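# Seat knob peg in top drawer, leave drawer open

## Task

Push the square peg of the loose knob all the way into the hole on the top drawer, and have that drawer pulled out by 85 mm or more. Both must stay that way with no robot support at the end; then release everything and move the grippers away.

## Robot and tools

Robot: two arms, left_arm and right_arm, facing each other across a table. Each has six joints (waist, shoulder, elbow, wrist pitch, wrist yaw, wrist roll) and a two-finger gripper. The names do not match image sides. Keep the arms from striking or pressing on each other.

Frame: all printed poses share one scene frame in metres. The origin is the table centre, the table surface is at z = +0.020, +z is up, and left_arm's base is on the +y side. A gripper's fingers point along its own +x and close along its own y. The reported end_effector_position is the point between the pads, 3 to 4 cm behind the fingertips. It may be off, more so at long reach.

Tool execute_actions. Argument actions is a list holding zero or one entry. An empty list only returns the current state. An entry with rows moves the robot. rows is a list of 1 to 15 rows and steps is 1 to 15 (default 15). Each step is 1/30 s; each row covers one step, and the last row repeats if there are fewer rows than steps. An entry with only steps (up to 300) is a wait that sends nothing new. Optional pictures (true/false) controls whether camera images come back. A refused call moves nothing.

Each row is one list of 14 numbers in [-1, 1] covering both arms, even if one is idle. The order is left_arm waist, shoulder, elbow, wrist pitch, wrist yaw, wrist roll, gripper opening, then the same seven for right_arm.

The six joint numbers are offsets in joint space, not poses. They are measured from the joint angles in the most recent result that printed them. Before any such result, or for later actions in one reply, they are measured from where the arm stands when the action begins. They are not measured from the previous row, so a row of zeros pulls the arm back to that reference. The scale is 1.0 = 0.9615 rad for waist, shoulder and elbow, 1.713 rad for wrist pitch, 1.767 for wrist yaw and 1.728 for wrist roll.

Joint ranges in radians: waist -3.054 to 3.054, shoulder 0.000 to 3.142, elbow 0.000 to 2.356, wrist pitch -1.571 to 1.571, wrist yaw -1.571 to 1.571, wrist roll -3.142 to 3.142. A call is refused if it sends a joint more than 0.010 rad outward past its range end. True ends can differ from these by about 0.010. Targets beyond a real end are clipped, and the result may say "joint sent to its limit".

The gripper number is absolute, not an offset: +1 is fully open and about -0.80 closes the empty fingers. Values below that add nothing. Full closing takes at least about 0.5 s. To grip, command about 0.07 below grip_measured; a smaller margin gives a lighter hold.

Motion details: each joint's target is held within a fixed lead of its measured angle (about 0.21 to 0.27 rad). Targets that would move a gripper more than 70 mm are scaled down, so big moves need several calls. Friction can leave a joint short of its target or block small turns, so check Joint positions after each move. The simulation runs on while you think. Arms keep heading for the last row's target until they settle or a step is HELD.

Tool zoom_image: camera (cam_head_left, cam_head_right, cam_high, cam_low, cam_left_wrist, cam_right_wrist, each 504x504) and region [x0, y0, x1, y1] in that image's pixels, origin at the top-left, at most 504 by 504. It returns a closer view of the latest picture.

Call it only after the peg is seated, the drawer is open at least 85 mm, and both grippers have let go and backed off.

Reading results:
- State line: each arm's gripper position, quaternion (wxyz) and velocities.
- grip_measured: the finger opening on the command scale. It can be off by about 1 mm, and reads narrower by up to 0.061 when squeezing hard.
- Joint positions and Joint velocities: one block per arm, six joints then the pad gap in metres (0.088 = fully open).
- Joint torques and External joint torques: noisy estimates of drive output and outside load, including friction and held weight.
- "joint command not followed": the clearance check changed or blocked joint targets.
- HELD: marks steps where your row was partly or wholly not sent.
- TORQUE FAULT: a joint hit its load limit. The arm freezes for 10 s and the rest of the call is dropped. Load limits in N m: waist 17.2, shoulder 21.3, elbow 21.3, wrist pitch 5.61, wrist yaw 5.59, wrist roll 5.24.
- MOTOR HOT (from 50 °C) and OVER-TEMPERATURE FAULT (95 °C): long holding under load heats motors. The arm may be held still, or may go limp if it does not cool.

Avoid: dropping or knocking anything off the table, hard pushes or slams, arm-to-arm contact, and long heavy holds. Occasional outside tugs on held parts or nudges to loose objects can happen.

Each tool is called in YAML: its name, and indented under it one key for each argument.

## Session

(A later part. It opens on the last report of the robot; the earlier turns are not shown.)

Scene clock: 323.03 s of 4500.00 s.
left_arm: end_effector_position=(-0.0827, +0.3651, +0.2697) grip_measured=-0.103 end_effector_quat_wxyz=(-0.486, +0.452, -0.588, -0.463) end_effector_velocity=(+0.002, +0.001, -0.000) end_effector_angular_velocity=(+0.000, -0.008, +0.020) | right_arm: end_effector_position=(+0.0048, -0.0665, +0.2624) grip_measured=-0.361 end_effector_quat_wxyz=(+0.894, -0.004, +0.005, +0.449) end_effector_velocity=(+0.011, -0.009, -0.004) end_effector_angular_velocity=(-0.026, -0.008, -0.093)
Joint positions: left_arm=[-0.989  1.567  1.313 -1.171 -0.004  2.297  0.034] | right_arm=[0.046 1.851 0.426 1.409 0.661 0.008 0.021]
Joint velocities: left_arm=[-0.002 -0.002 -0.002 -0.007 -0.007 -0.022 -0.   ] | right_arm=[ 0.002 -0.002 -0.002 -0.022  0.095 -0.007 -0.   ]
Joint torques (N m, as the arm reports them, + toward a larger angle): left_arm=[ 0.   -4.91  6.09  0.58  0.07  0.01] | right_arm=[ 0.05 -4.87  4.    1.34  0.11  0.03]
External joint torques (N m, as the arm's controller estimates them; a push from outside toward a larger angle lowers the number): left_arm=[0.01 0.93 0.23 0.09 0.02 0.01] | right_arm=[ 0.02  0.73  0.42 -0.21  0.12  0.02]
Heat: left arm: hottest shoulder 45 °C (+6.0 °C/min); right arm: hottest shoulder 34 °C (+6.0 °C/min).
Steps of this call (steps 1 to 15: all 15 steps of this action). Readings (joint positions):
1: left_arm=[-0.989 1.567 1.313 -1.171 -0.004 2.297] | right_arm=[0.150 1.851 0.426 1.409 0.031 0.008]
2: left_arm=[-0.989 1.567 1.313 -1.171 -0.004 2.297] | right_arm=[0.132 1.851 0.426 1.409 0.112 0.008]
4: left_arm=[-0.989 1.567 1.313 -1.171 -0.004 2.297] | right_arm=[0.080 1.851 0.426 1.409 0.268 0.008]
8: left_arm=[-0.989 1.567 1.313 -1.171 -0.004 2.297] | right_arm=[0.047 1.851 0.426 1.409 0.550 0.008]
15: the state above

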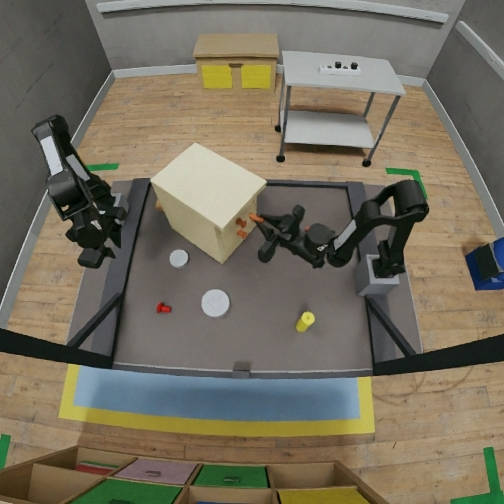

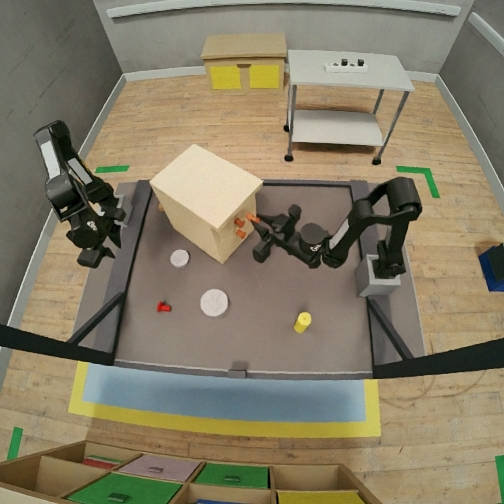

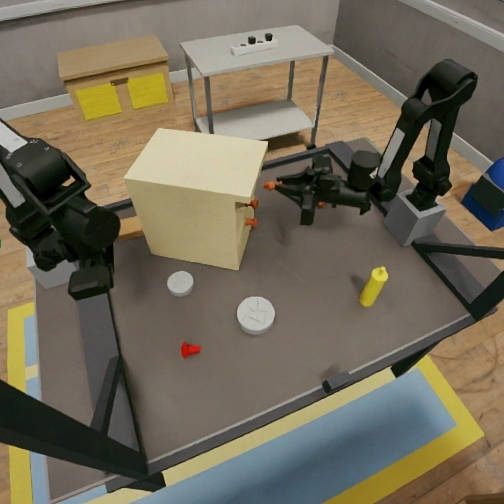

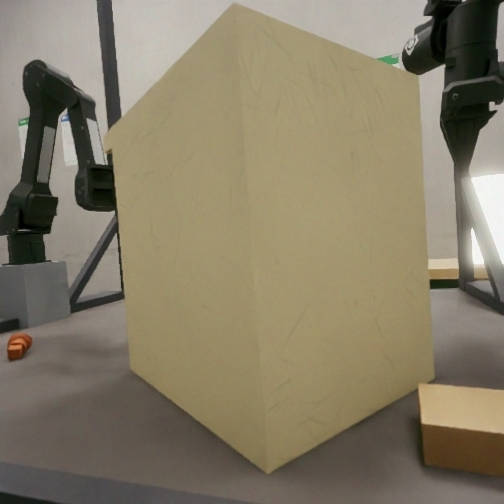

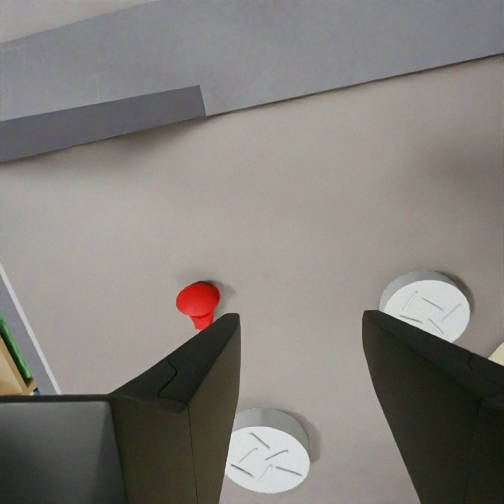

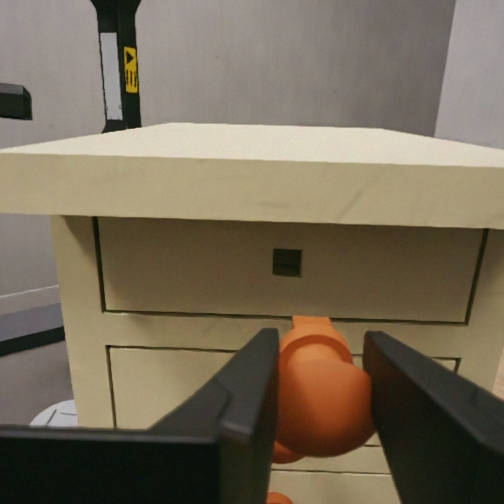

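execute_actions:
  actions:
    - {"rows":[[0,0,0,0,0,0,-0.1,-0.083,0.095,0.185,-0.033,-0.041,0,-0.46]]}

zoom_image:
  camera: "cam_right_wrist"
  region: [240,240,400,380]

Scene clock: 328.23 s of 4500.00 s.
left_arm: end_effector_position=(-0.0827, +0.3651, +0.2697) grip_measured=-0.103 end_effector_quat_wxyz=(-0.486, +0.452, -0.588, -0.463) end_effector_velocity=(+0.001, +0.000, +0.001) end_effector_angular_velocity=(-0.004, -0.005, +0.006) | right_arm: end_effector_position=(+0.0277, -0.0283, +0.2701) grip_measured=-0.361 end_effector_quat_wxyz=(+0.896, +0.010, -0.002, +0.444) end_effector_velocity=(-0.002, +0.001, +0.002) end_effector_angular_velocity=(+0.003, -0.007, +0.019)
Joint positions: left_arm=[-0.989  1.567  1.313 -1.171 -0.004  2.297  0.034] | right_arm=[-0.03   1.933  0.591  1.356  0.595  0.008  0.021]
Joint velocities: left_arm=[-0.002 -0.002  0.002 -0.007 -0.007 -0.007  0.   ] | right_arm=[-0.002 -0.002 -0.002  0.007 -0.022 -0.007 -0.   ]
Joint torques (N m, as the arm reports them, + toward a larger angle): left_arm=[ 0.03 -4.9   5.89  0.61  0.08 -0.01] | right_arm=[-0.34 -4.84  6.06  1.12 -0.27  0.02]
External joint torques (N m, as the arm's controller estimates them; a push from outside toward a larger angle lowers the number): left_arm=[ 0.04  0.96  0.01  0.12  0.03 -0.01] | right_arm=[-0.31  1.74  2.06 -0.45 -0.27  0.01]
Heat: left arm: hottest shoulder 43 °C (+3.0 °C/min); right arm: hottest shoulder 33 °C (+5.0 °C/min).
Steps of this call (steps 1 to 15: the robot went on to your last target; steps 16 to 90: nothing new was sent; then 1.70 s passed at rest; steps 91 to 105: all 15 steps of this action). Readings (joint positions):
91: left_arm=[-0.989 1.567 1.313 -1.171 -0.004 2.297] | right_arm=[0.041 1.860 0.440 1.405 0.659 0.008]
92: left_arm=[-0.989 1.567 1.313 -1.171 -0.004 2.297] | right_arm=[0.023 1.880 0.477 1.386 0.638 0.008]
94: left_arm=[-0.989 1.567 1.313 -1.171 -0.004 2.297] | right_arm=[-0.010 1.919 0.553 1.365 0.609 0.008]
98: left_arm=[-0.989 1.567 1.313 -1.171 -0.004 2.297] | right_arm=[-0.030 1.929 0.591 1.359 0.596 0.008]
105: the state above

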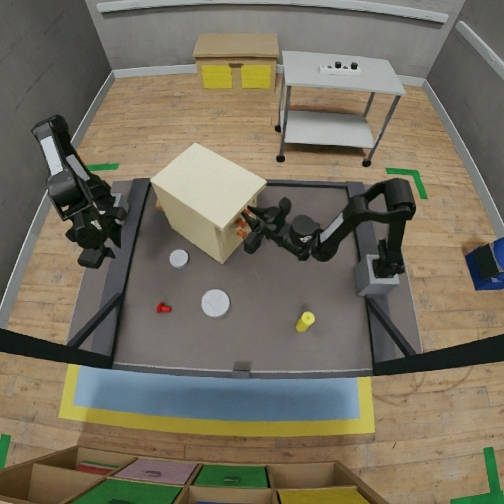

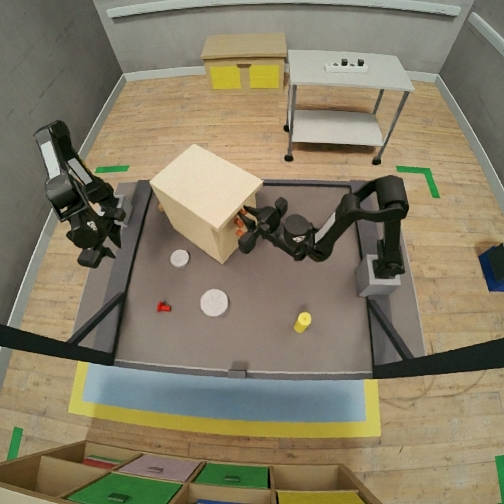

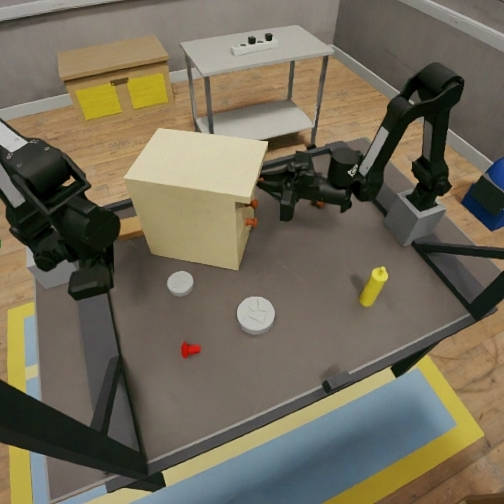

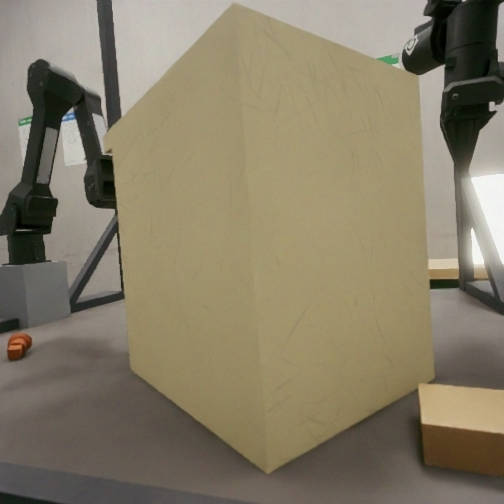

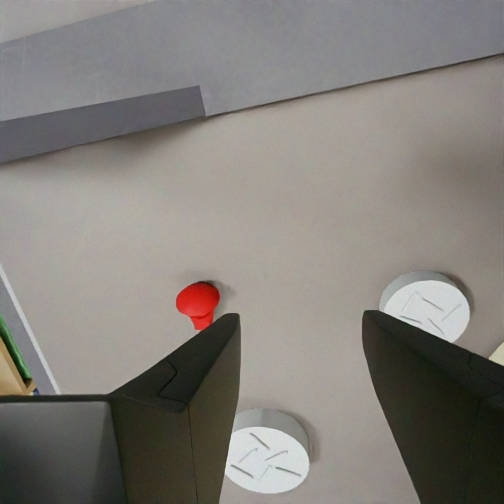

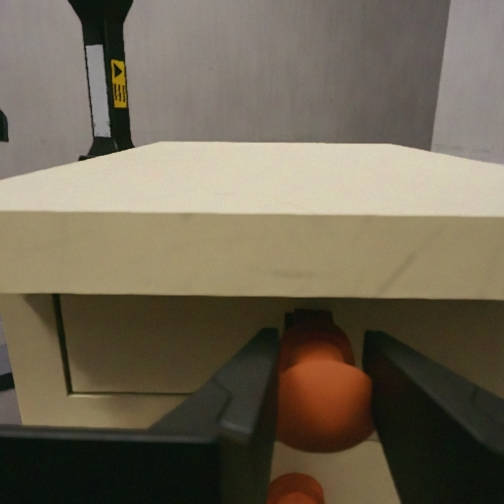

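Region (240, 240, 400, 380) of cam_right_wrist's 504x504 image, scaled by 3.150, with more detail than that image has; it fills the top 441 rows of this view, and the rest is white.

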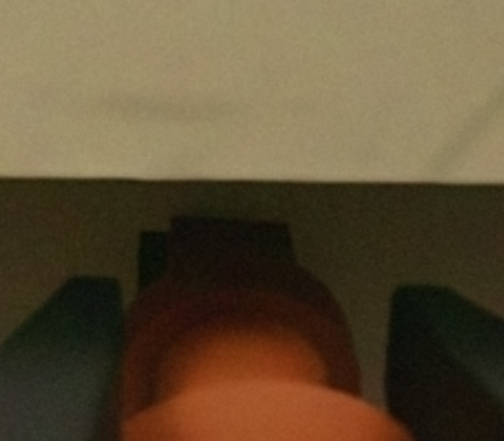

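execute_actions:
  actions:
    - {"rows":[[0,0,0,0,0,0,-0.1,0.0095,0,-0.003,0,0,0,-0.46],[0,0,0,0,0,0,-0.1,0.0095,0,-0.003,0,0,0,-0.46],[0,0,0,0,0,0,-0.1,0.0095,0,-0.003,0,0,0,-0.46],[0,0,0,0,0,0,-0.1,0.0095,0,-0.003,0,0,0,-0.46],[0,0,0,0,0,0,-0.1,0.0095,0,0,-0.0055,0,0,-0.46]]}

zoom_image:
  camera: "cam_right_wrist"
  region: [240,240,400,380]

Scene clock: 336.00 s of 4500.00 s.
left_arm: end_effector_position=(-0.0827, +0.3651, +0.2697) grip_measured=-0.103 end_effector_quat_wxyz=(-0.486, +0.452, -0.588, -0.463) end_effector_velocity=(+0.002, +0.001, -0.000) end_effector_angular_velocity=(-0.001, -0.009, +0.006) | right_arm: end_effector_position=(+0.0252, -0.0276, +0.2686) grip_measured=-0.361 end_effector_quat_wxyz=(+0.895, +0.006, +0.000, +0.447) end_effector_velocity=(+0.000, +0.001, +0.000) end_effector_angular_velocity=(-0.007, -0.006, +0.005)
Joint positions: left_arm=[-0.989  1.567  1.313 -1.171 -0.004  2.297  0.034] | right_arm=[-0.024  1.933  0.591  1.349  0.595  0.008  0.021]
Joint velocities: left_arm=[-0.002 -0.002 -0.002 -0.007 -0.007 -0.007 -0.   ] | right_arm=[-0.002 -0.002  0.002 -0.007 -0.007 -0.007  0.   ]
Joint torques (N m, as the arm reports them, + toward a larger angle): left_arm=[ 0.04 -5.03  5.89  0.6   0.09 -0.03] | right_arm=[ 0.32 -5.72  4.51  1.26  0.01  0.02]
External joint torques (N m, as the arm's controller estimates them; a push from outside toward a larger angle lowers the number): left_arm=[ 0.03  0.85  0.02  0.13  0.05 -0.02] | right_arm=[ 0.28  0.9   0.49 -0.33  0.02  0.01]
Heat: left arm: hottest shoulder 41 °C (+0.0 °C/min); right arm: hottest shoulder 33 °C (+5.0 °C/min).
Steps of this call (steps 1 to 15: the robot went on to your last target; steps 16 to 90: nothing new was sent; then 4.27 s passed at rest; steps 91 to 105: all 15 steps of this action). Readings (joint positions):
91: left_arm=[-0.989 1.567 1.313 -1.171 -0.004 2.297] | right_arm=[-0.030 1.933 0.591 1.356 0.595 0.008]
92: left_arm=[-0.989 1.567 1.313 -1.171 -0.004 2.297] | right_arm=[-0.029 1.933 0.591 1.356 0.595 0.008]
94: left_arm=[-0.989 1.567 1.313 -1.171 -0.004 2.297] | right_arm=[-0.027 1.933 0.591 1.356 0.595 0.008]
98: left_arm=[-0.989 1.567 1.313 -1.171 -0.004 2.297] | right_arm=[-0.025 1.933 0.591 1.350 0.595 0.008]
105: the state above

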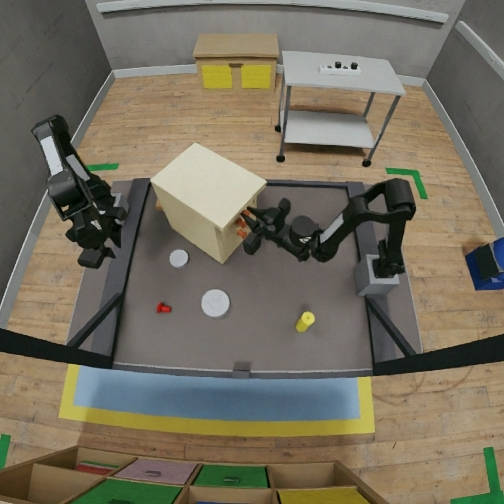

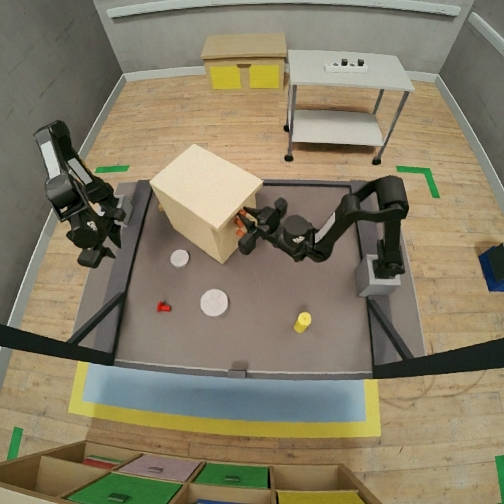

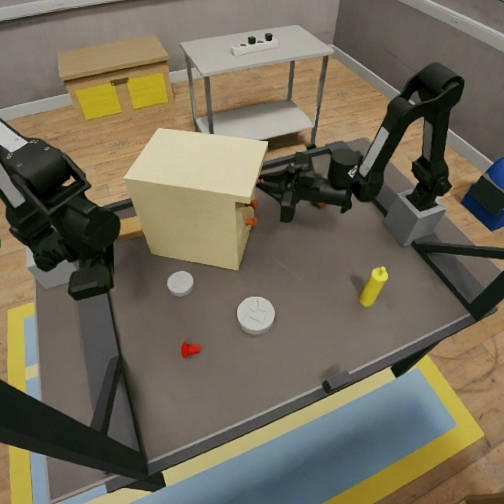

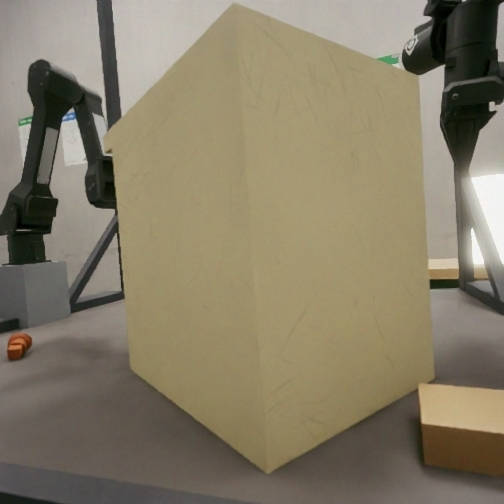

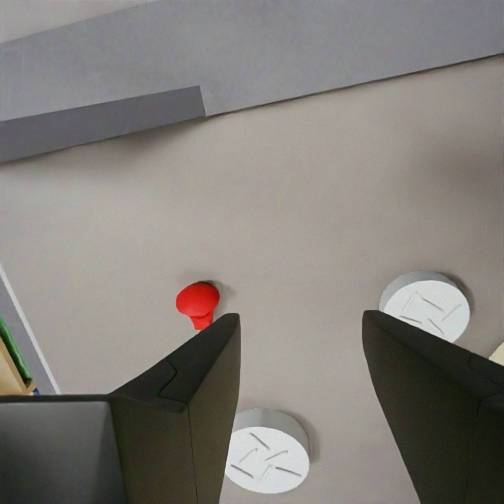

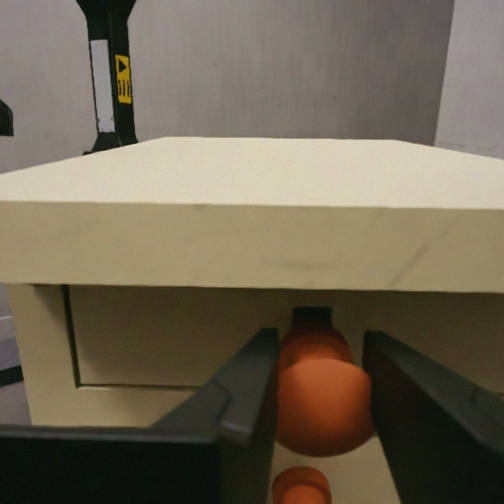

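Region (240, 240, 400, 380) of cam_right_wrist's 504x504 image, scaled by 3.150, with more detail than that image has; it fills the top 441 rows of this view, and the rest is white.

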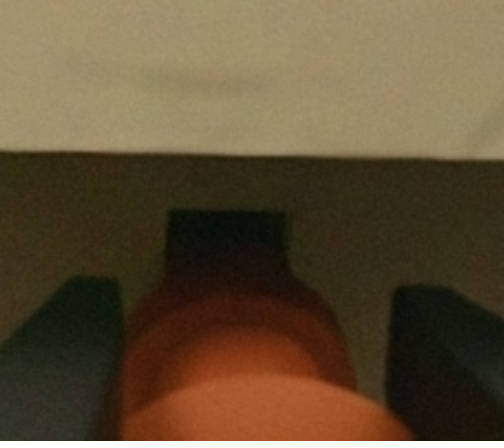

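execute_actions:
  actions:
    - {"rows":[[0,0,0,0,0,0,-0.1,-0.004,0,0,0.007,0,0,-0.46]],"steps":10}
  pictures: false

execute_actions:
  actions:
    - {"rows":[[0,0,0,0,0,0,-0.1,-0.011,0.013,0.024,-0.0055,-0.006,0,-0.46]]}

zoom_image:
  camera: "cam_right_wrist"
  region: [240,240,400,380]

Scene clock: 344.00 s of 4500.00 s.
left_arm: end_effector_position=(-0.0827, +0.3651, +0.2697) grip_measured=-0.103 end_effector_quat_wxyz=(-0.486, +0.452, -0.588, -0.463) end_effector_velocity=(+0.001, +0.003, +0.001) end_effector_angular_velocity=(+0.008, +0.002, +0.004) | right_arm: end_effector_position=(+0.0253, -0.0277, +0.2700) grip_measured=-0.361 end_effector_quat_wxyz=(+0.895, +0.009, -0.002, +0.447) end_effector_velocity=(-0.000, -0.001, +0.002) end_effector_angular_velocity=(-0.006, -0.018, -0.005)
Joint positions: left_arm=[-0.989  1.567  1.313 -1.171 -0.004  2.297  0.034] | right_arm=[-0.025  1.933  0.591  1.356  0.595  0.008  0.021]
Joint velocities: left_arm=[-0.002 -0.007 -0.002 -0.007  0.007 -0.007  0.   ] | right_arm=[ 0.002 -0.002 -0.002  0.007  0.007 -0.022 -0.   ]
Joint torques (N m, as the arm reports them, + toward a larger angle): left_arm=[ 0.04 -5.01  5.86  0.59  0.04 -0.01] | right_arm=[-0.29 -5.69  4.47  1.65  0.    0.03]
External joint torques (N m, as the arm's controller estimates them; a push from outside toward a larger angle lowers the number): left_arm=[ 0.05  0.87 -0.01  0.11 -0.01 -0.01] | right_arm=[-0.32  0.93  0.47  0.07  0.01  0.02]
Heat: left arm: hottest shoulder 39 °C (-4.0 °C/min); right arm: hottest shoulder 32 °C (+4.0 °C/min).
Steps of this call (steps 1 to 15: the robot went on to your last target; steps 16 to 90: nothing new was sent; then 4.67 s passed at rest; steps 91 to 100: all 10 steps of this action). Readings (joint positions):
91: left_arm=[-0.989 1.567 1.313 -1.171 -0.004 2.297] | right_arm=[-0.024 1.933 0.591 1.349 0.595 0.008]
92: left_arm=[-0.989 1.567 1.313 -1.171 -0.004 2.297] | right_arm=[-0.024 1.933 0.591 1.349 0.595 0.008]
94: left_arm=[-0.989 1.567 1.313 -1.171 -0.004 2.297] | right_arm=[-0.024 1.933 0.591 1.352 0.595 0.008]
98: left_arm=[-0.989 1.567 1.313 -1.171 -0.004 2.297] | right_arm=[-0.025 1.933 0.591 1.355 0.595 0.008]
100: the state above

Scene clock: 344.50 s of 4500.00 s.
left_arm: end_effector_position=(-0.0827, +0.3651, +0.2697) grip_measured=-0.103 end_effector_quat_wxyz=(-0.486, +0.452, -0.588, -0.463) end_effector_velocity=(+0.003, +0.001, -0.002) end_effector_angular_velocity=(+0.003, -0.012, +0.020) | right_arm: end_effector_position=(+0.0278, -0.0249, +0.2705) grip_measured=-0.361 end_effector_quat_wxyz=(+0.895, +0.009, -0.002, +0.446) end_effector_velocity=(-0.002, +0.001, -0.001) end_effector_angular_velocity=(-0.003, +0.006, +0.020)
Joint positions: left_arm=[-0.989  1.567  1.313 -1.171 -0.004  2.297  0.034] | right_arm=[-0.032  1.938  0.603  1.348  0.588  0.008  0.021]
Joint velocities: left_arm=[-0.002 -0.002 -0.007 -0.007 -0.007 -0.022  0.   ] | right_arm=[-0.002 -0.002 -0.002 -0.007 -0.022  0.007 -0.   ]
Joint torques (N m, as the arm reports them, + toward a larger angle): left_arm=[ 0.1  -4.91  5.95  0.6   0.04 -0.02] | right_arm=[-0.28 -5.1   5.82  1.24 -0.17  0.02]
External joint torques (N m, as the arm's controller estimates them; a push from outside toward a larger angle lowers the number): left_arm=[ 0.07  0.91  0.09  0.11  0.   -0.01] | right_arm=[-0.29  1.57  1.79 -0.34 -0.16  0.01]
Heat: left arm: hottest shoulder 39 °C (-4.1 °C/min); right arm: hottest shoulder 32 °C (+3.0 °C/min).
Steps of this call (steps 1 to 15: all 15 steps of this action). Readings (joint positions):
1: left_arm=[-0.989 1.567 1.313 -1.171 -0.004 2.297] | right_arm=[-0.025 1.933 0.592 1.356 0.594 0.008]
2: left_arm=[-0.989 1.567 1.313 -1.171 -0.004 2.297] | right_arm=[-0.027 1.934 0.594 1.355 0.592 0.008]
4: left_arm=[-0.989 1.567 1.313 -1.171 -0.004 2.297] | right_arm=[-0.030 1.935 0.599 1.352 0.590 0.008]
8: left_arm=[-0.989 1.567 1.313 -1.171 -0.004 2.297] | right_arm=[-0.032 1.937 0.603 1.349 0.588 0.008]
15: the state above

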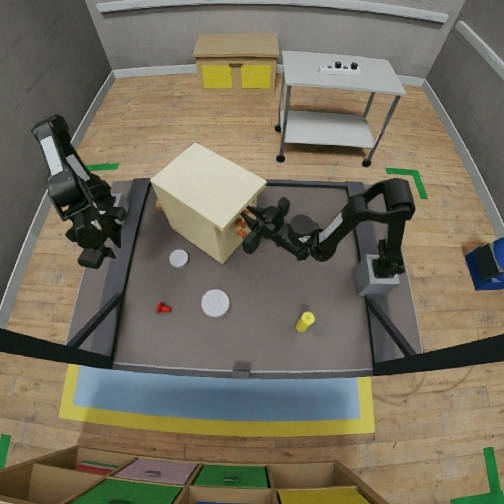

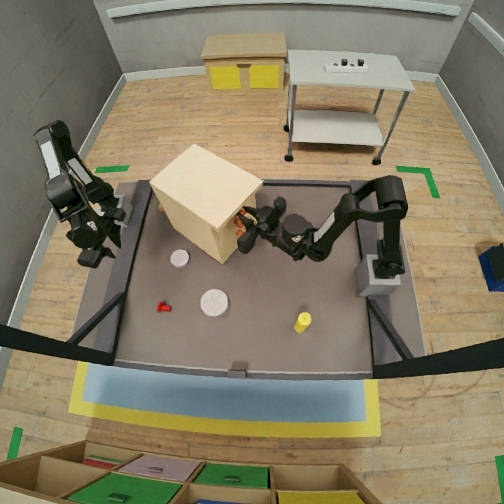

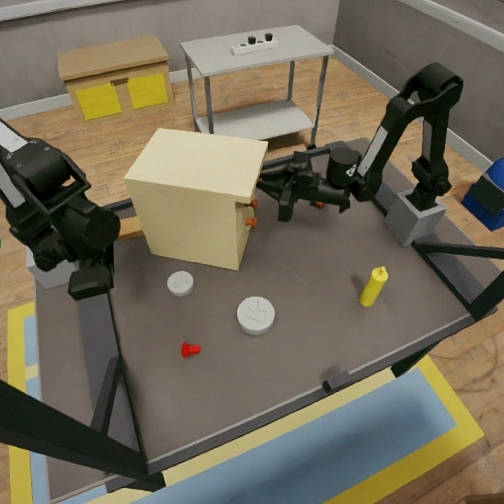

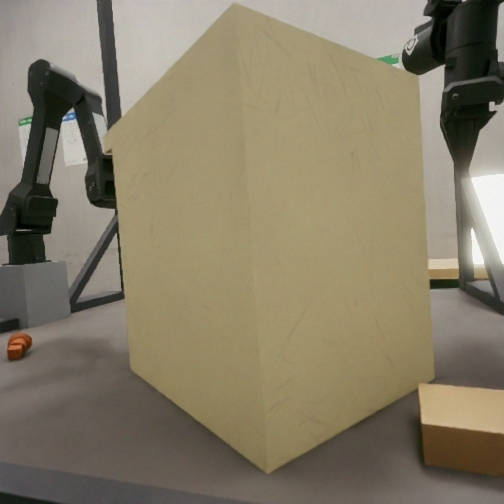

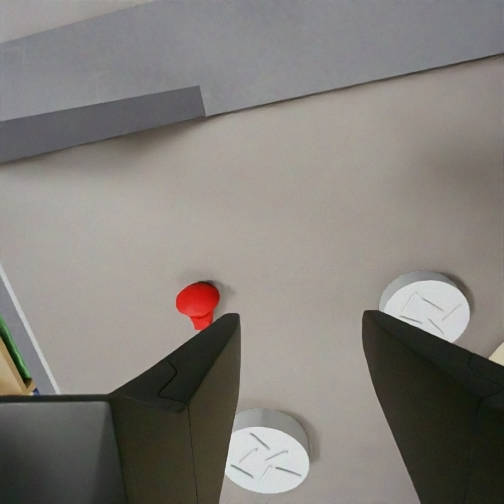

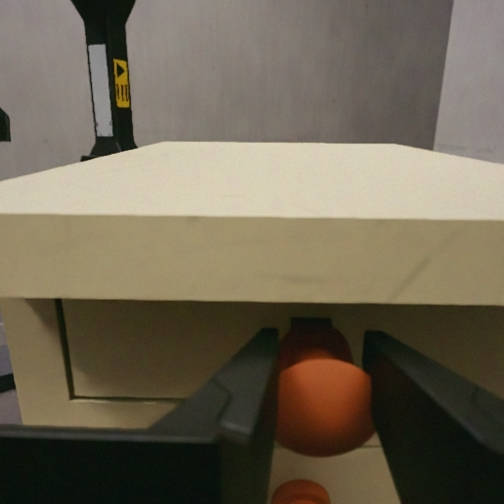

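Region (240, 240, 400, 380) of cam_right_wrist's 504x504 image, scaled by 3.150, with more detail than that image has; it fills the top 441 rows of this view, and the rest is white.

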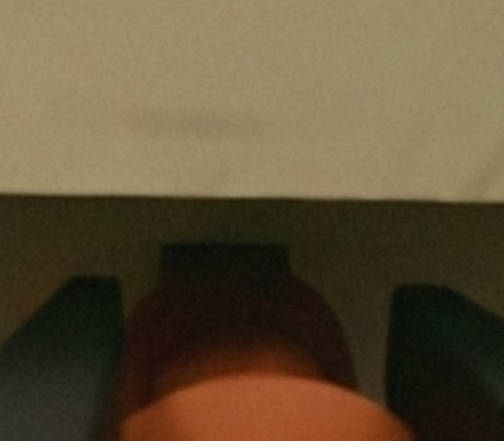

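Seems entering. Continue.

execute_actions:
  actions:
    - {"rows":[[0,0,0,0,0,0,-0.1,-0.016,0.018,0.037,-0.008,-0.0095,0,-0.46]]}
  pictures: false

execute_actions:
  actions:
    - {"rows":[[0,0,0,0,0,0,-0.1,-0.025,0.02,0.05,-0.008,-0.0095,0,-0.46]]}

Scene clock: 350.50 s of 4500.00 s.
left_arm: end_effector_position=(-0.0827, +0.3651, +0.2697) grip_measured=-0.103 end_effector_quat_wxyz=(-0.486, +0.452, -0.588, -0.463) end_effector_velocity=(+0.005, +0.000, +0.001) end_effector_angular_velocity=(-0.007, -0.024, +0.022) | right_arm: end_effector_position=(+0.0313, -0.0203, +0.2713) grip_measured=-0.361 end_effector_quat_wxyz=(+0.895, +0.010, -0.002, +0.446) end_effector_velocity=(+0.000, -0.000, +0.001) end_effector_angular_velocity=(+0.002, +0.006, +0.005)
Joint positions: left_arm=[-0.989  1.567  1.313 -1.171 -0.004  2.297  0.034] | right_arm=[-0.043  1.946  0.624  1.337  0.577  0.008  0.021]
Joint velocities: left_arm=[-0.002 -0.002  0.002 -0.022 -0.022 -0.022 -0.   ] | right_arm=[-0.002 -0.007 -0.002 -0.007 -0.007  0.007 -0.   ]
Joint torques (N m, as the arm reports them, + toward a larger angle): left_arm=[ 0.01 -4.9   5.65  0.59  0.09 -0.04] | right_arm=[-0.47 -5.06  6.43  1.21 -0.26  0.02]
External joint torques (N m, as the arm's controller estimates them; a push from outside toward a larger angle lowers the number): left_arm=[ 0.03  1.01 -0.24  0.11  0.04 -0.03] | right_arm=[-0.44  1.84  2.27 -0.41 -0.26  0.01]
Heat: left arm: hottest shoulder 38 °C (-5.1 °C/min); right arm: hottest shoulder 32 °C (+3.0 °C/min).
Steps of this call (steps 1 to 15: the robot went on to your last target; steps 16 to 90: nothing new was sent; then 2.50 s passed at rest; steps 91 to 105: all 15 steps of this action). Readings (joint positions):
91: left_arm=[-0.989 1.567 1.313 -1.171 -0.004 2.297] | right_arm=[-0.033 1.939 0.606 1.347 0.586 0.008]
92: left_arm=[-0.989 1.567 1.313 -1.171 -0.004 2.297] | right_arm=[-0.036 1.941 0.611 1.343 0.584 0.008]
94: left_arm=[-0.989 1.567 1.313 -1.171 -0.004 2.297] | right_arm=[-0.041 1.945 0.621 1.339 0.579 0.008]
98: left_arm=[-0.989 1.567 1.313 -1.171 -0.004 2.297] | right_arm=[-0.043 1.946 0.624 1.337 0.577 0.008]
105: the state above

Scene clock: 351.00 s of 4500.00 s.
left_arm: end_effector_position=(-0.0827, +0.3651, +0.2697) grip_measured=-0.103 end_effector_quat_wxyz=(-0.486, +0.452, -0.588, -0.463) end_effector_velocity=(+0.003, -0.001, -0.000) end_effector_angular_velocity=(-0.014, -0.017, +0.008) | right_arm: end_effector_position=(+0.0349, -0.0156, +0.2729) grip_measured=-0.361 end_effector_quat_wxyz=(+0.895, +0.011, -0.003, +0.446) end_effector_velocity=(-0.002, +0.001, -0.004) end_effector_angular_velocity=(-0.035, -0.016, +0.019)
Joint positions: left_arm=[-0.989  1.567  1.313 -1.171 -0.004  2.297  0.034] | right_arm=[-0.053  1.954  0.646  1.327  0.567  0.008  0.021]
Joint velocities: left_arm=[-0.002 -0.002 -0.002 -0.007 -0.022 -0.007 -0.   ] | right_arm=[-0.002 -0.002 -0.002 -0.022 -0.022 -0.022 -0.   ]
Joint torques (N m, as the arm reports them, + toward a larger angle): left_arm=[-0.04 -4.91  5.81  0.59  0.06 -0.04] | right_arm=[-1.29 -4.95  7.95  1.11 -0.32  0.02]
External joint torques (N m, as the arm's controller estimates them; a push from outside toward a larger angle lowers the number): left_arm=[-0.06  0.89 -0.01  0.12  0.03 -0.04] | right_arm=[-1.31  1.89  3.82 -0.45 -0.31  0.02]
Heat: left arm: hottest shoulder 38 °C (-5.0 °C/min); right arm: hottest shoulder 32 °C (+3.0 °C/min).
Steps of this call (steps 1 to 15: all 15 steps of this action). Readings (joint positions):
1: left_arm=[-0.989 1.567 1.313 -1.171 -0.004 2.297] | right_arm=[-0.044 1.947 0.627 1.336 0.575 0.008]
2: left_arm=[-0.989 1.567 1.313 -1.171 -0.004 2.297] | right_arm=[-0.048 1.950 0.634 1.331 0.572 0.008]
4: left_arm=[-0.989 1.567 1.313 -1.171 -0.004 2.297] | right_arm=[-0.053 1.954 0.646 1.328 0.568 0.008]
8: left_arm=[-0.989 1.567 1.313 -1.171 -0.004 2.297] | right_arm=[-0.053 1.954 0.646 1.328 0.567 0.008]
15: the state above

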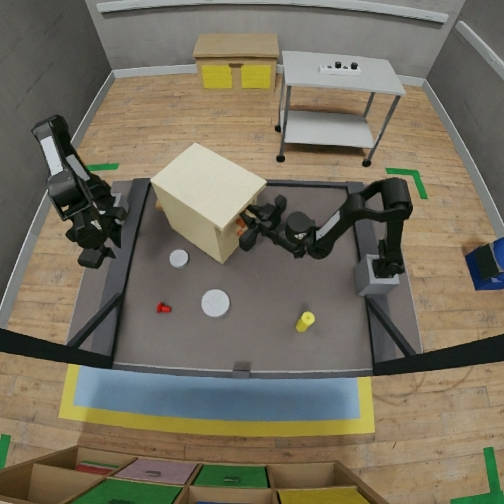

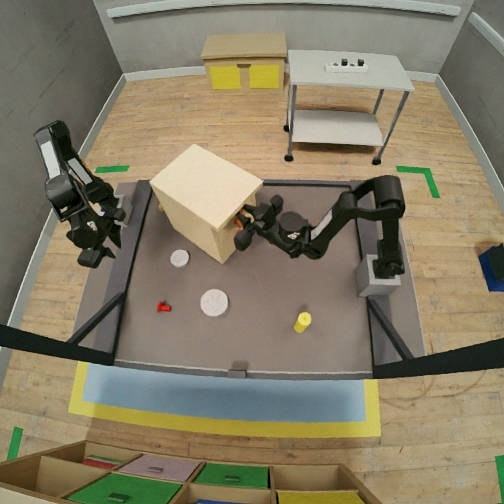

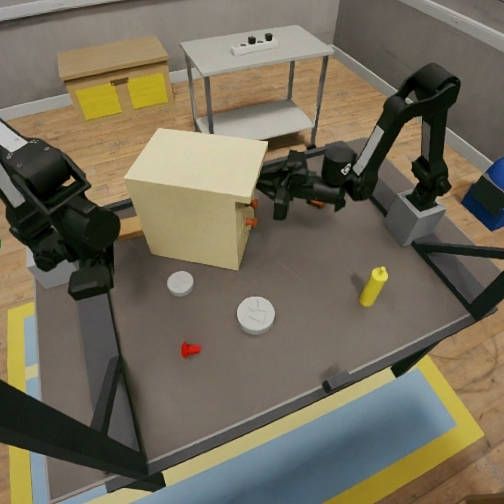

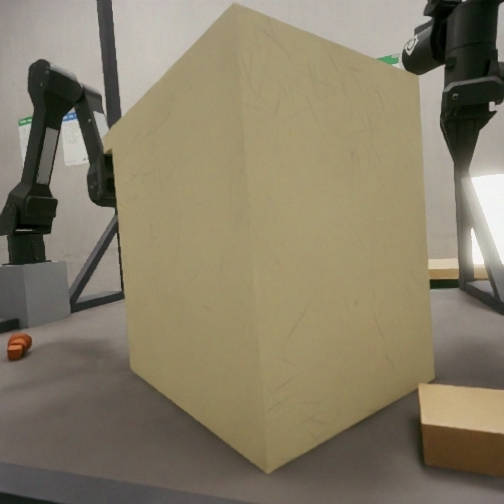

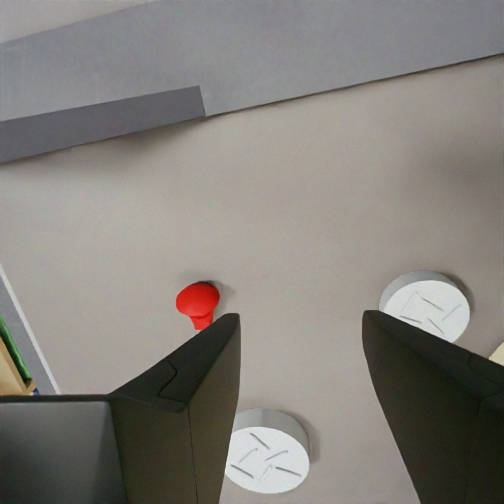

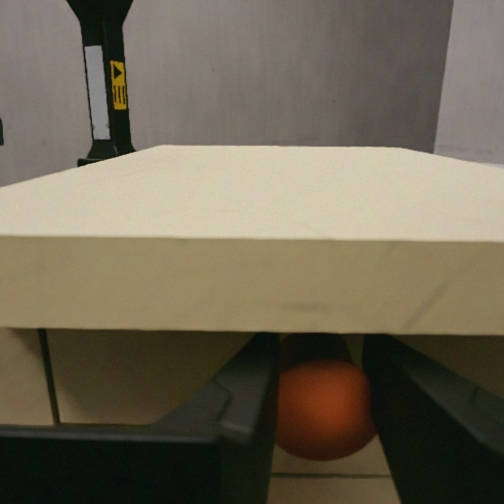

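execute_actions:
  actions:
    - {"rows":[[0,0,0,0,0,0,-0.1,-0.045,0.035,0.06,-0.008,-0.004,0,-0.46]]}
  pictures: false

execute_actions:
  actions:
    - {"rows":[[0,0,0,0,0,0,-0.1,-0.058,0.025,0.075,0,-0.003,0,-0.46]]}

zoom_image:
  camera: "cam_high"
  region: [225,160,295,240]

Scene clock: 360.33 s of 4500.00 s.
left_arm: end_effector_position=(-0.0827, +0.3651, +0.2697) grip_measured=-0.103 end_effector_quat_wxyz=(-0.486, +0.452, -0.588, -0.463) end_effector_velocity=(-0.003, -0.002, +0.002) end_effector_angular_velocity=(-0.020, +0.019, +0.006) | right_arm: end_effector_position=(+0.0358, -0.0144, +0.2722) grip_measured=-0.361 end_effector_quat_wxyz=(+0.895, +0.011, -0.003, +0.445) end_effector_velocity=(+0.000, -0.000, -0.003) end_effector_angular_velocity=(-0.025, -0.017, +0.005)
Joint positions: left_arm=[-0.989  1.567  1.313 -1.171 -0.004  2.297  0.034] | right_arm=[-0.055  1.96   0.651  1.327  0.567  0.008  0.021]
Joint velocities: left_arm=[-0.002 -0.007 -0.002  0.022 -0.007 -0.007 -0.   ] | right_arm=[-0.002  0.002 -0.002 -0.007 -0.007 -0.022 -0.   ]
Joint torques (N m, as the arm reports them, + toward a larger angle): left_arm=[ 0.1  -4.98  6.    0.61  0.09 -0.05] | right_arm=[-3.93 -3.36 11.06  0.5  -0.29  0.02]
External joint torques (N m, as the arm's controller estimates them; a push from outside toward a larger angle lowers the number): left_arm=[ 0.07  0.92  0.11  0.11  0.05 -0.04] | right_arm=[-3.94  3.5   6.96 -1.06 -0.28  0.01]
Heat: left arm: hottest shoulder 36 °C (-8.3 °C/min); right arm: hottest shoulder 32 °C (+1.0 °C/min).
Steps of this call (steps 1 to 15: the robot went on to your last target; steps 16 to 90: nothing new was sent; then 5.83 s passed at rest; steps 91 to 105: all 15 steps of this action). Readings (joint positions):
91: left_arm=[-0.989 1.567 1.313 -1.171 -0.004 2.297] | right_arm=[-0.054 1.956 0.648 1.327 0.567 0.008]
92: left_arm=[-0.989 1.567 1.313 -1.171 -0.004 2.297] | right_arm=[-0.055 1.959 0.650 1.327 0.567 0.008]
94: left_arm=[-0.989 1.567 1.313 -1.171 -0.004 2.297] | right_arm=[-0.055 1.959 0.651 1.327 0.567 0.008]
98: left_arm=[-0.989 1.567 1.313 -1.171 -0.004 2.297] | right_arm=[-0.055 1.960 0.651 1.327 0.567 0.008]
105: the state above

Scene clock: 360.83 s of 4500.00 s.
left_arm: end_effector_position=(-0.0827, +0.3651, +0.2697) grip_measured=-0.103 end_effector_quat_wxyz=(-0.486, +0.452, -0.588, -0.463) end_effector_velocity=(+0.001, +0.003, +0.001) end_effector_angular_velocity=(+0.008, +0.002, +0.004) | right_arm: end_effector_position=(+0.0362, -0.0138, +0.2737) grip_measured=-0.361 end_effector_quat_wxyz=(+0.895, +0.014, -0.005, +0.445) end_effector_velocity=(+0.000, -0.000, -0.001) end_effector_angular_velocity=(-0.012, -0.005, +0.005)
Joint positions: left_arm=[-0.989  1.567  1.313 -1.171 -0.004  2.297  0.034] | right_arm=[-0.056  1.961  0.655  1.33   0.567  0.008  0.021]
Joint velocities: left_arm=[-0.002 -0.007 -0.002 -0.007  0.007 -0.007 -0.   ] | right_arm=[-0.002 -0.002 -0.002 -0.007 -0.007 -0.007 -0.   ]
Joint torques (N m, as the arm reports them, + toward a larger angle): left_arm=[ 0.06 -5.04  5.84  0.61  0.05 -0.03] | right_arm=[-5.23 -3.77 13.09  1.17 -0.25  0.02]
External joint torques (N m, as the arm's controller estimates them; a push from outside toward a larger angle lowers the number): left_arm=[ 0.08  0.86 -0.07  0.11  0.   -0.02] | right_arm=[-5.21  3.11  8.99 -0.39 -0.25  0.02]
Heat: left arm: hottest shoulder 36 °C (-8.2 °C/min); right arm: hottest shoulder 32 °C (+1.0 °C/min).
Steps of this call (steps 1 to 15: all 15 steps of this action). Readings (joint positions):
1: left_arm=[-0.989 1.567 1.313 -1.171 -0.004 2.297] | right_arm=[-0.056 1.960 0.653 1.327 0.567 0.008]
2: left_arm=[-0.989 1.567 1.313 -1.171 -0.004 2.297] | right_arm=[-0.056 1.960 0.655 1.327 0.567 0.008]
4: left_arm=[-0.989 1.567 1.313 -1.171 -0.004 2.297] | right_arm=[-0.056 1.960 0.655 1.328 0.567 0.008]
8: left_arm=[-0.989 1.567 1.313 -1.171 -0.004 2.297] | right_arm=[-0.056 1.961 0.655 1.329 0.567 0.008]
15: the state above

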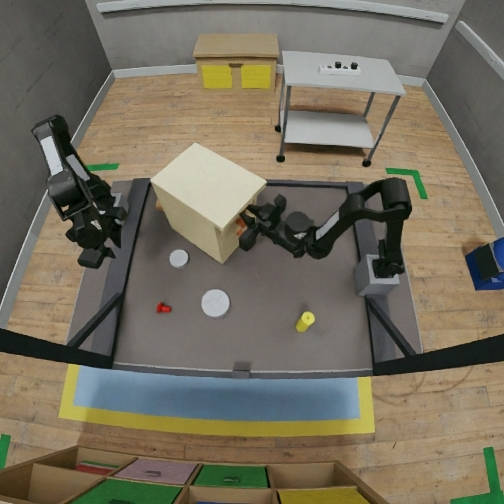

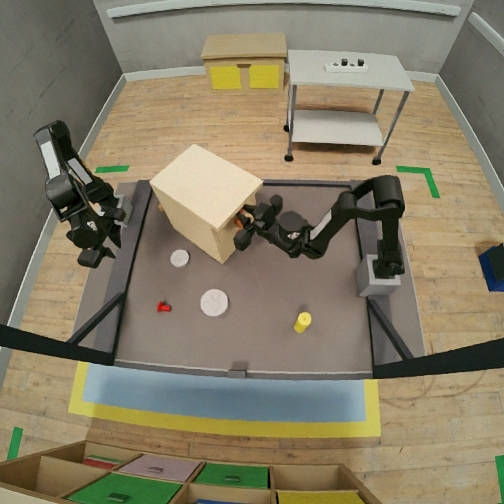

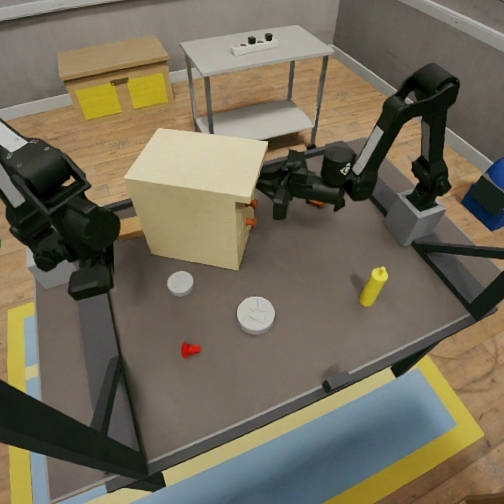

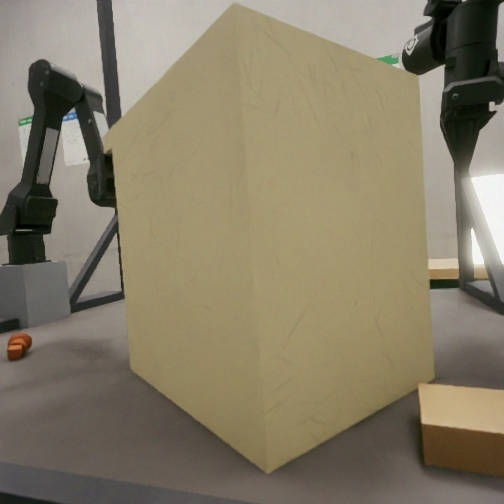

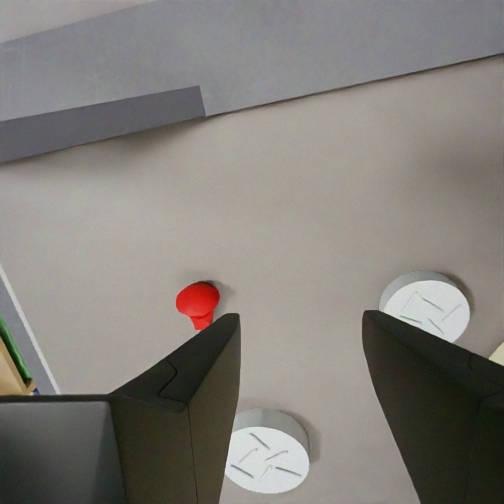

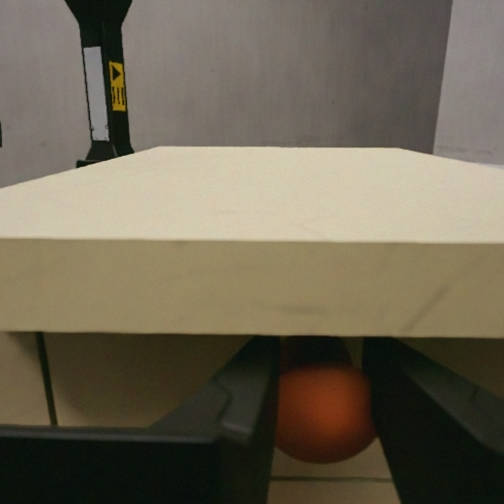

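Region (225, 160, 295, 240) of cam_high's 504x504 image, scaled by 6.300, with more detail than that image has; it fills the left 441 columns of this view, and the rest is white.

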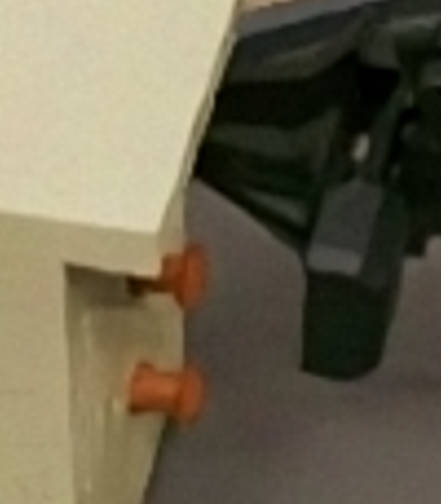

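execute_actions:
  actions:
    - {"rows":[[0,0,0,0,0,0,-0.1,0,0,0,0,0,0,-0.46],[0,0,0,0,0,0,-0.1,0.012,-0.018,-0.022,0.003,0.006,0,-0.46],[0,0,0,0,0,0,-0.1,0.024,-0.03,-0.044,0.004,0.012,0,-0.46],[0,0,0,0,0,0,-0.1,0.036,-0.045,-0.066,0.008,0.019,0,-0.46],[0,0,0,0,0,0,-0.1,0.048,-0.06,-0.088,0.012,0.026,0,-0.46],[0,0,0,0,0,0,-0.1,0.06,-0.075,-0.11,0.016,0.032,0,-0.46]]}

Scene clock: 377.20 s of 4500.00 s.
left_arm: end_effector_position=(-0.0827, +0.3651, +0.2697) grip_measured=-0.103 end_effector_quat_wxyz=(-0.486, +0.452, -0.588, -0.463) end_effector_velocity=(-0.000, +0.002, -0.000) end_effector_angular_velocity=(+0.011, -0.002, +0.004) | right_arm: end_effector_position=(+0.0195, -0.0358, +0.2714) grip_measured=-0.364 end_effector_quat_wxyz=(+0.896, +0.007, -0.000, +0.445) end_effector_velocity=(-0.000, -0.003, -0.002) end_effector_angular_velocity=(-0.017, -0.005, -0.005)
Joint positions: left_arm=[-0.989  1.567  1.313 -1.171 -0.004  2.297  0.034] | right_arm=[-0.004  1.903  0.558  1.352  0.619  0.008  0.021]
Joint velocities: left_arm=[-0.002  0.002  0.002 -0.007  0.007 -0.007 -0.   ] | right_arm=[ 0.002 -0.007 -0.012 -0.007  0.007 -0.007 -0.   ]
Joint torques (N m, as the arm reports them, + toward a larger angle): left_arm=[-0.13 -5.04  5.84  0.58  0.1   0.  ] | right_arm=[ 0.53 -6.78  3.52  1.67  0.16  0.02]
External joint torques (N m, as the arm's controller estimates them; a push from outside toward a larger angle lowers the number): left_arm=[-0.12  0.82 -0.05  0.08  0.05  0.01] | right_arm=[ 0.52 -0.47 -0.43  0.12  0.17  0.01]
Heat: left arm: hottest shoulder 35 °C (-10.1 °C/min); right arm: hottest elbow 35 °C (+2.0 °C/min).
Steps of this call (steps 1 to 15: the robot went on to your last target; steps 16 to 90: nothing new was sent; then 12.87 s passed at rest; steps 91 to 105: all 15 steps of this action). Readings (joint positions):
91: left_arm=[-0.989 1.567 1.313 -1.171 -0.004 2.297] | right_arm=[-0.054 1.961 0.652 1.331 0.570 0.008]
92: left_arm=[-0.989 1.567 1.313 -1.171 -0.004 2.297] | right_arm=[-0.050 1.959 0.648 1.332 0.576 0.008]
94: left_arm=[-0.989 1.567 1.313 -1.171 -0.004 2.297] | right_arm=[-0.048 1.953 0.638 1.332 0.578 0.008]
98: left_arm=[-0.989 1.567 1.313 -1.171 -0.004 2.297] | right_arm=[-0.017 1.916 0.579 1.347 0.610 0.008]
105: the state above

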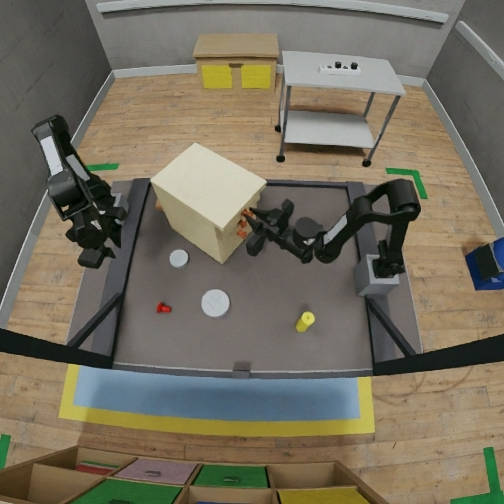

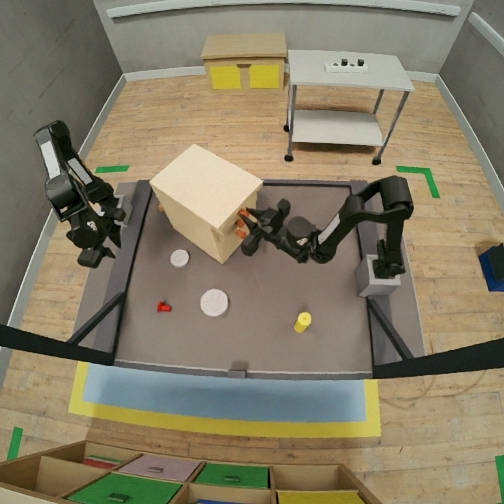

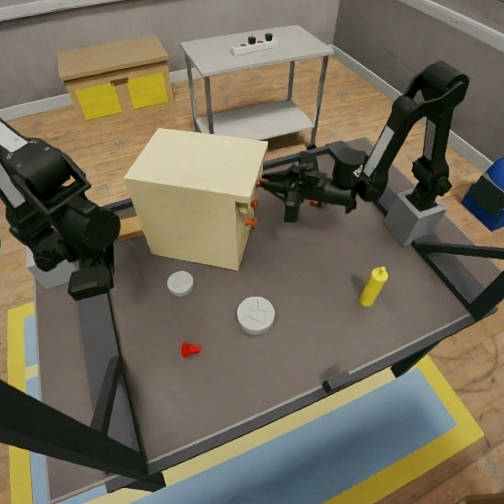

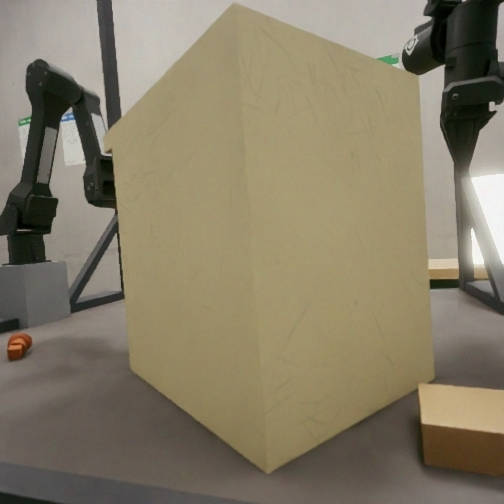

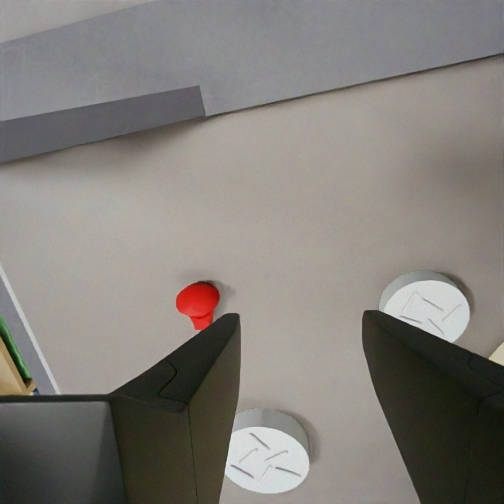

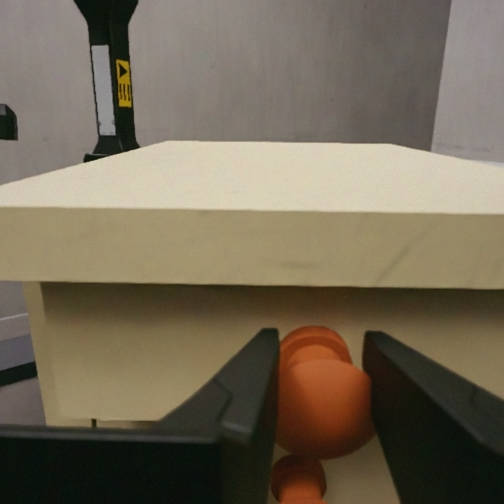

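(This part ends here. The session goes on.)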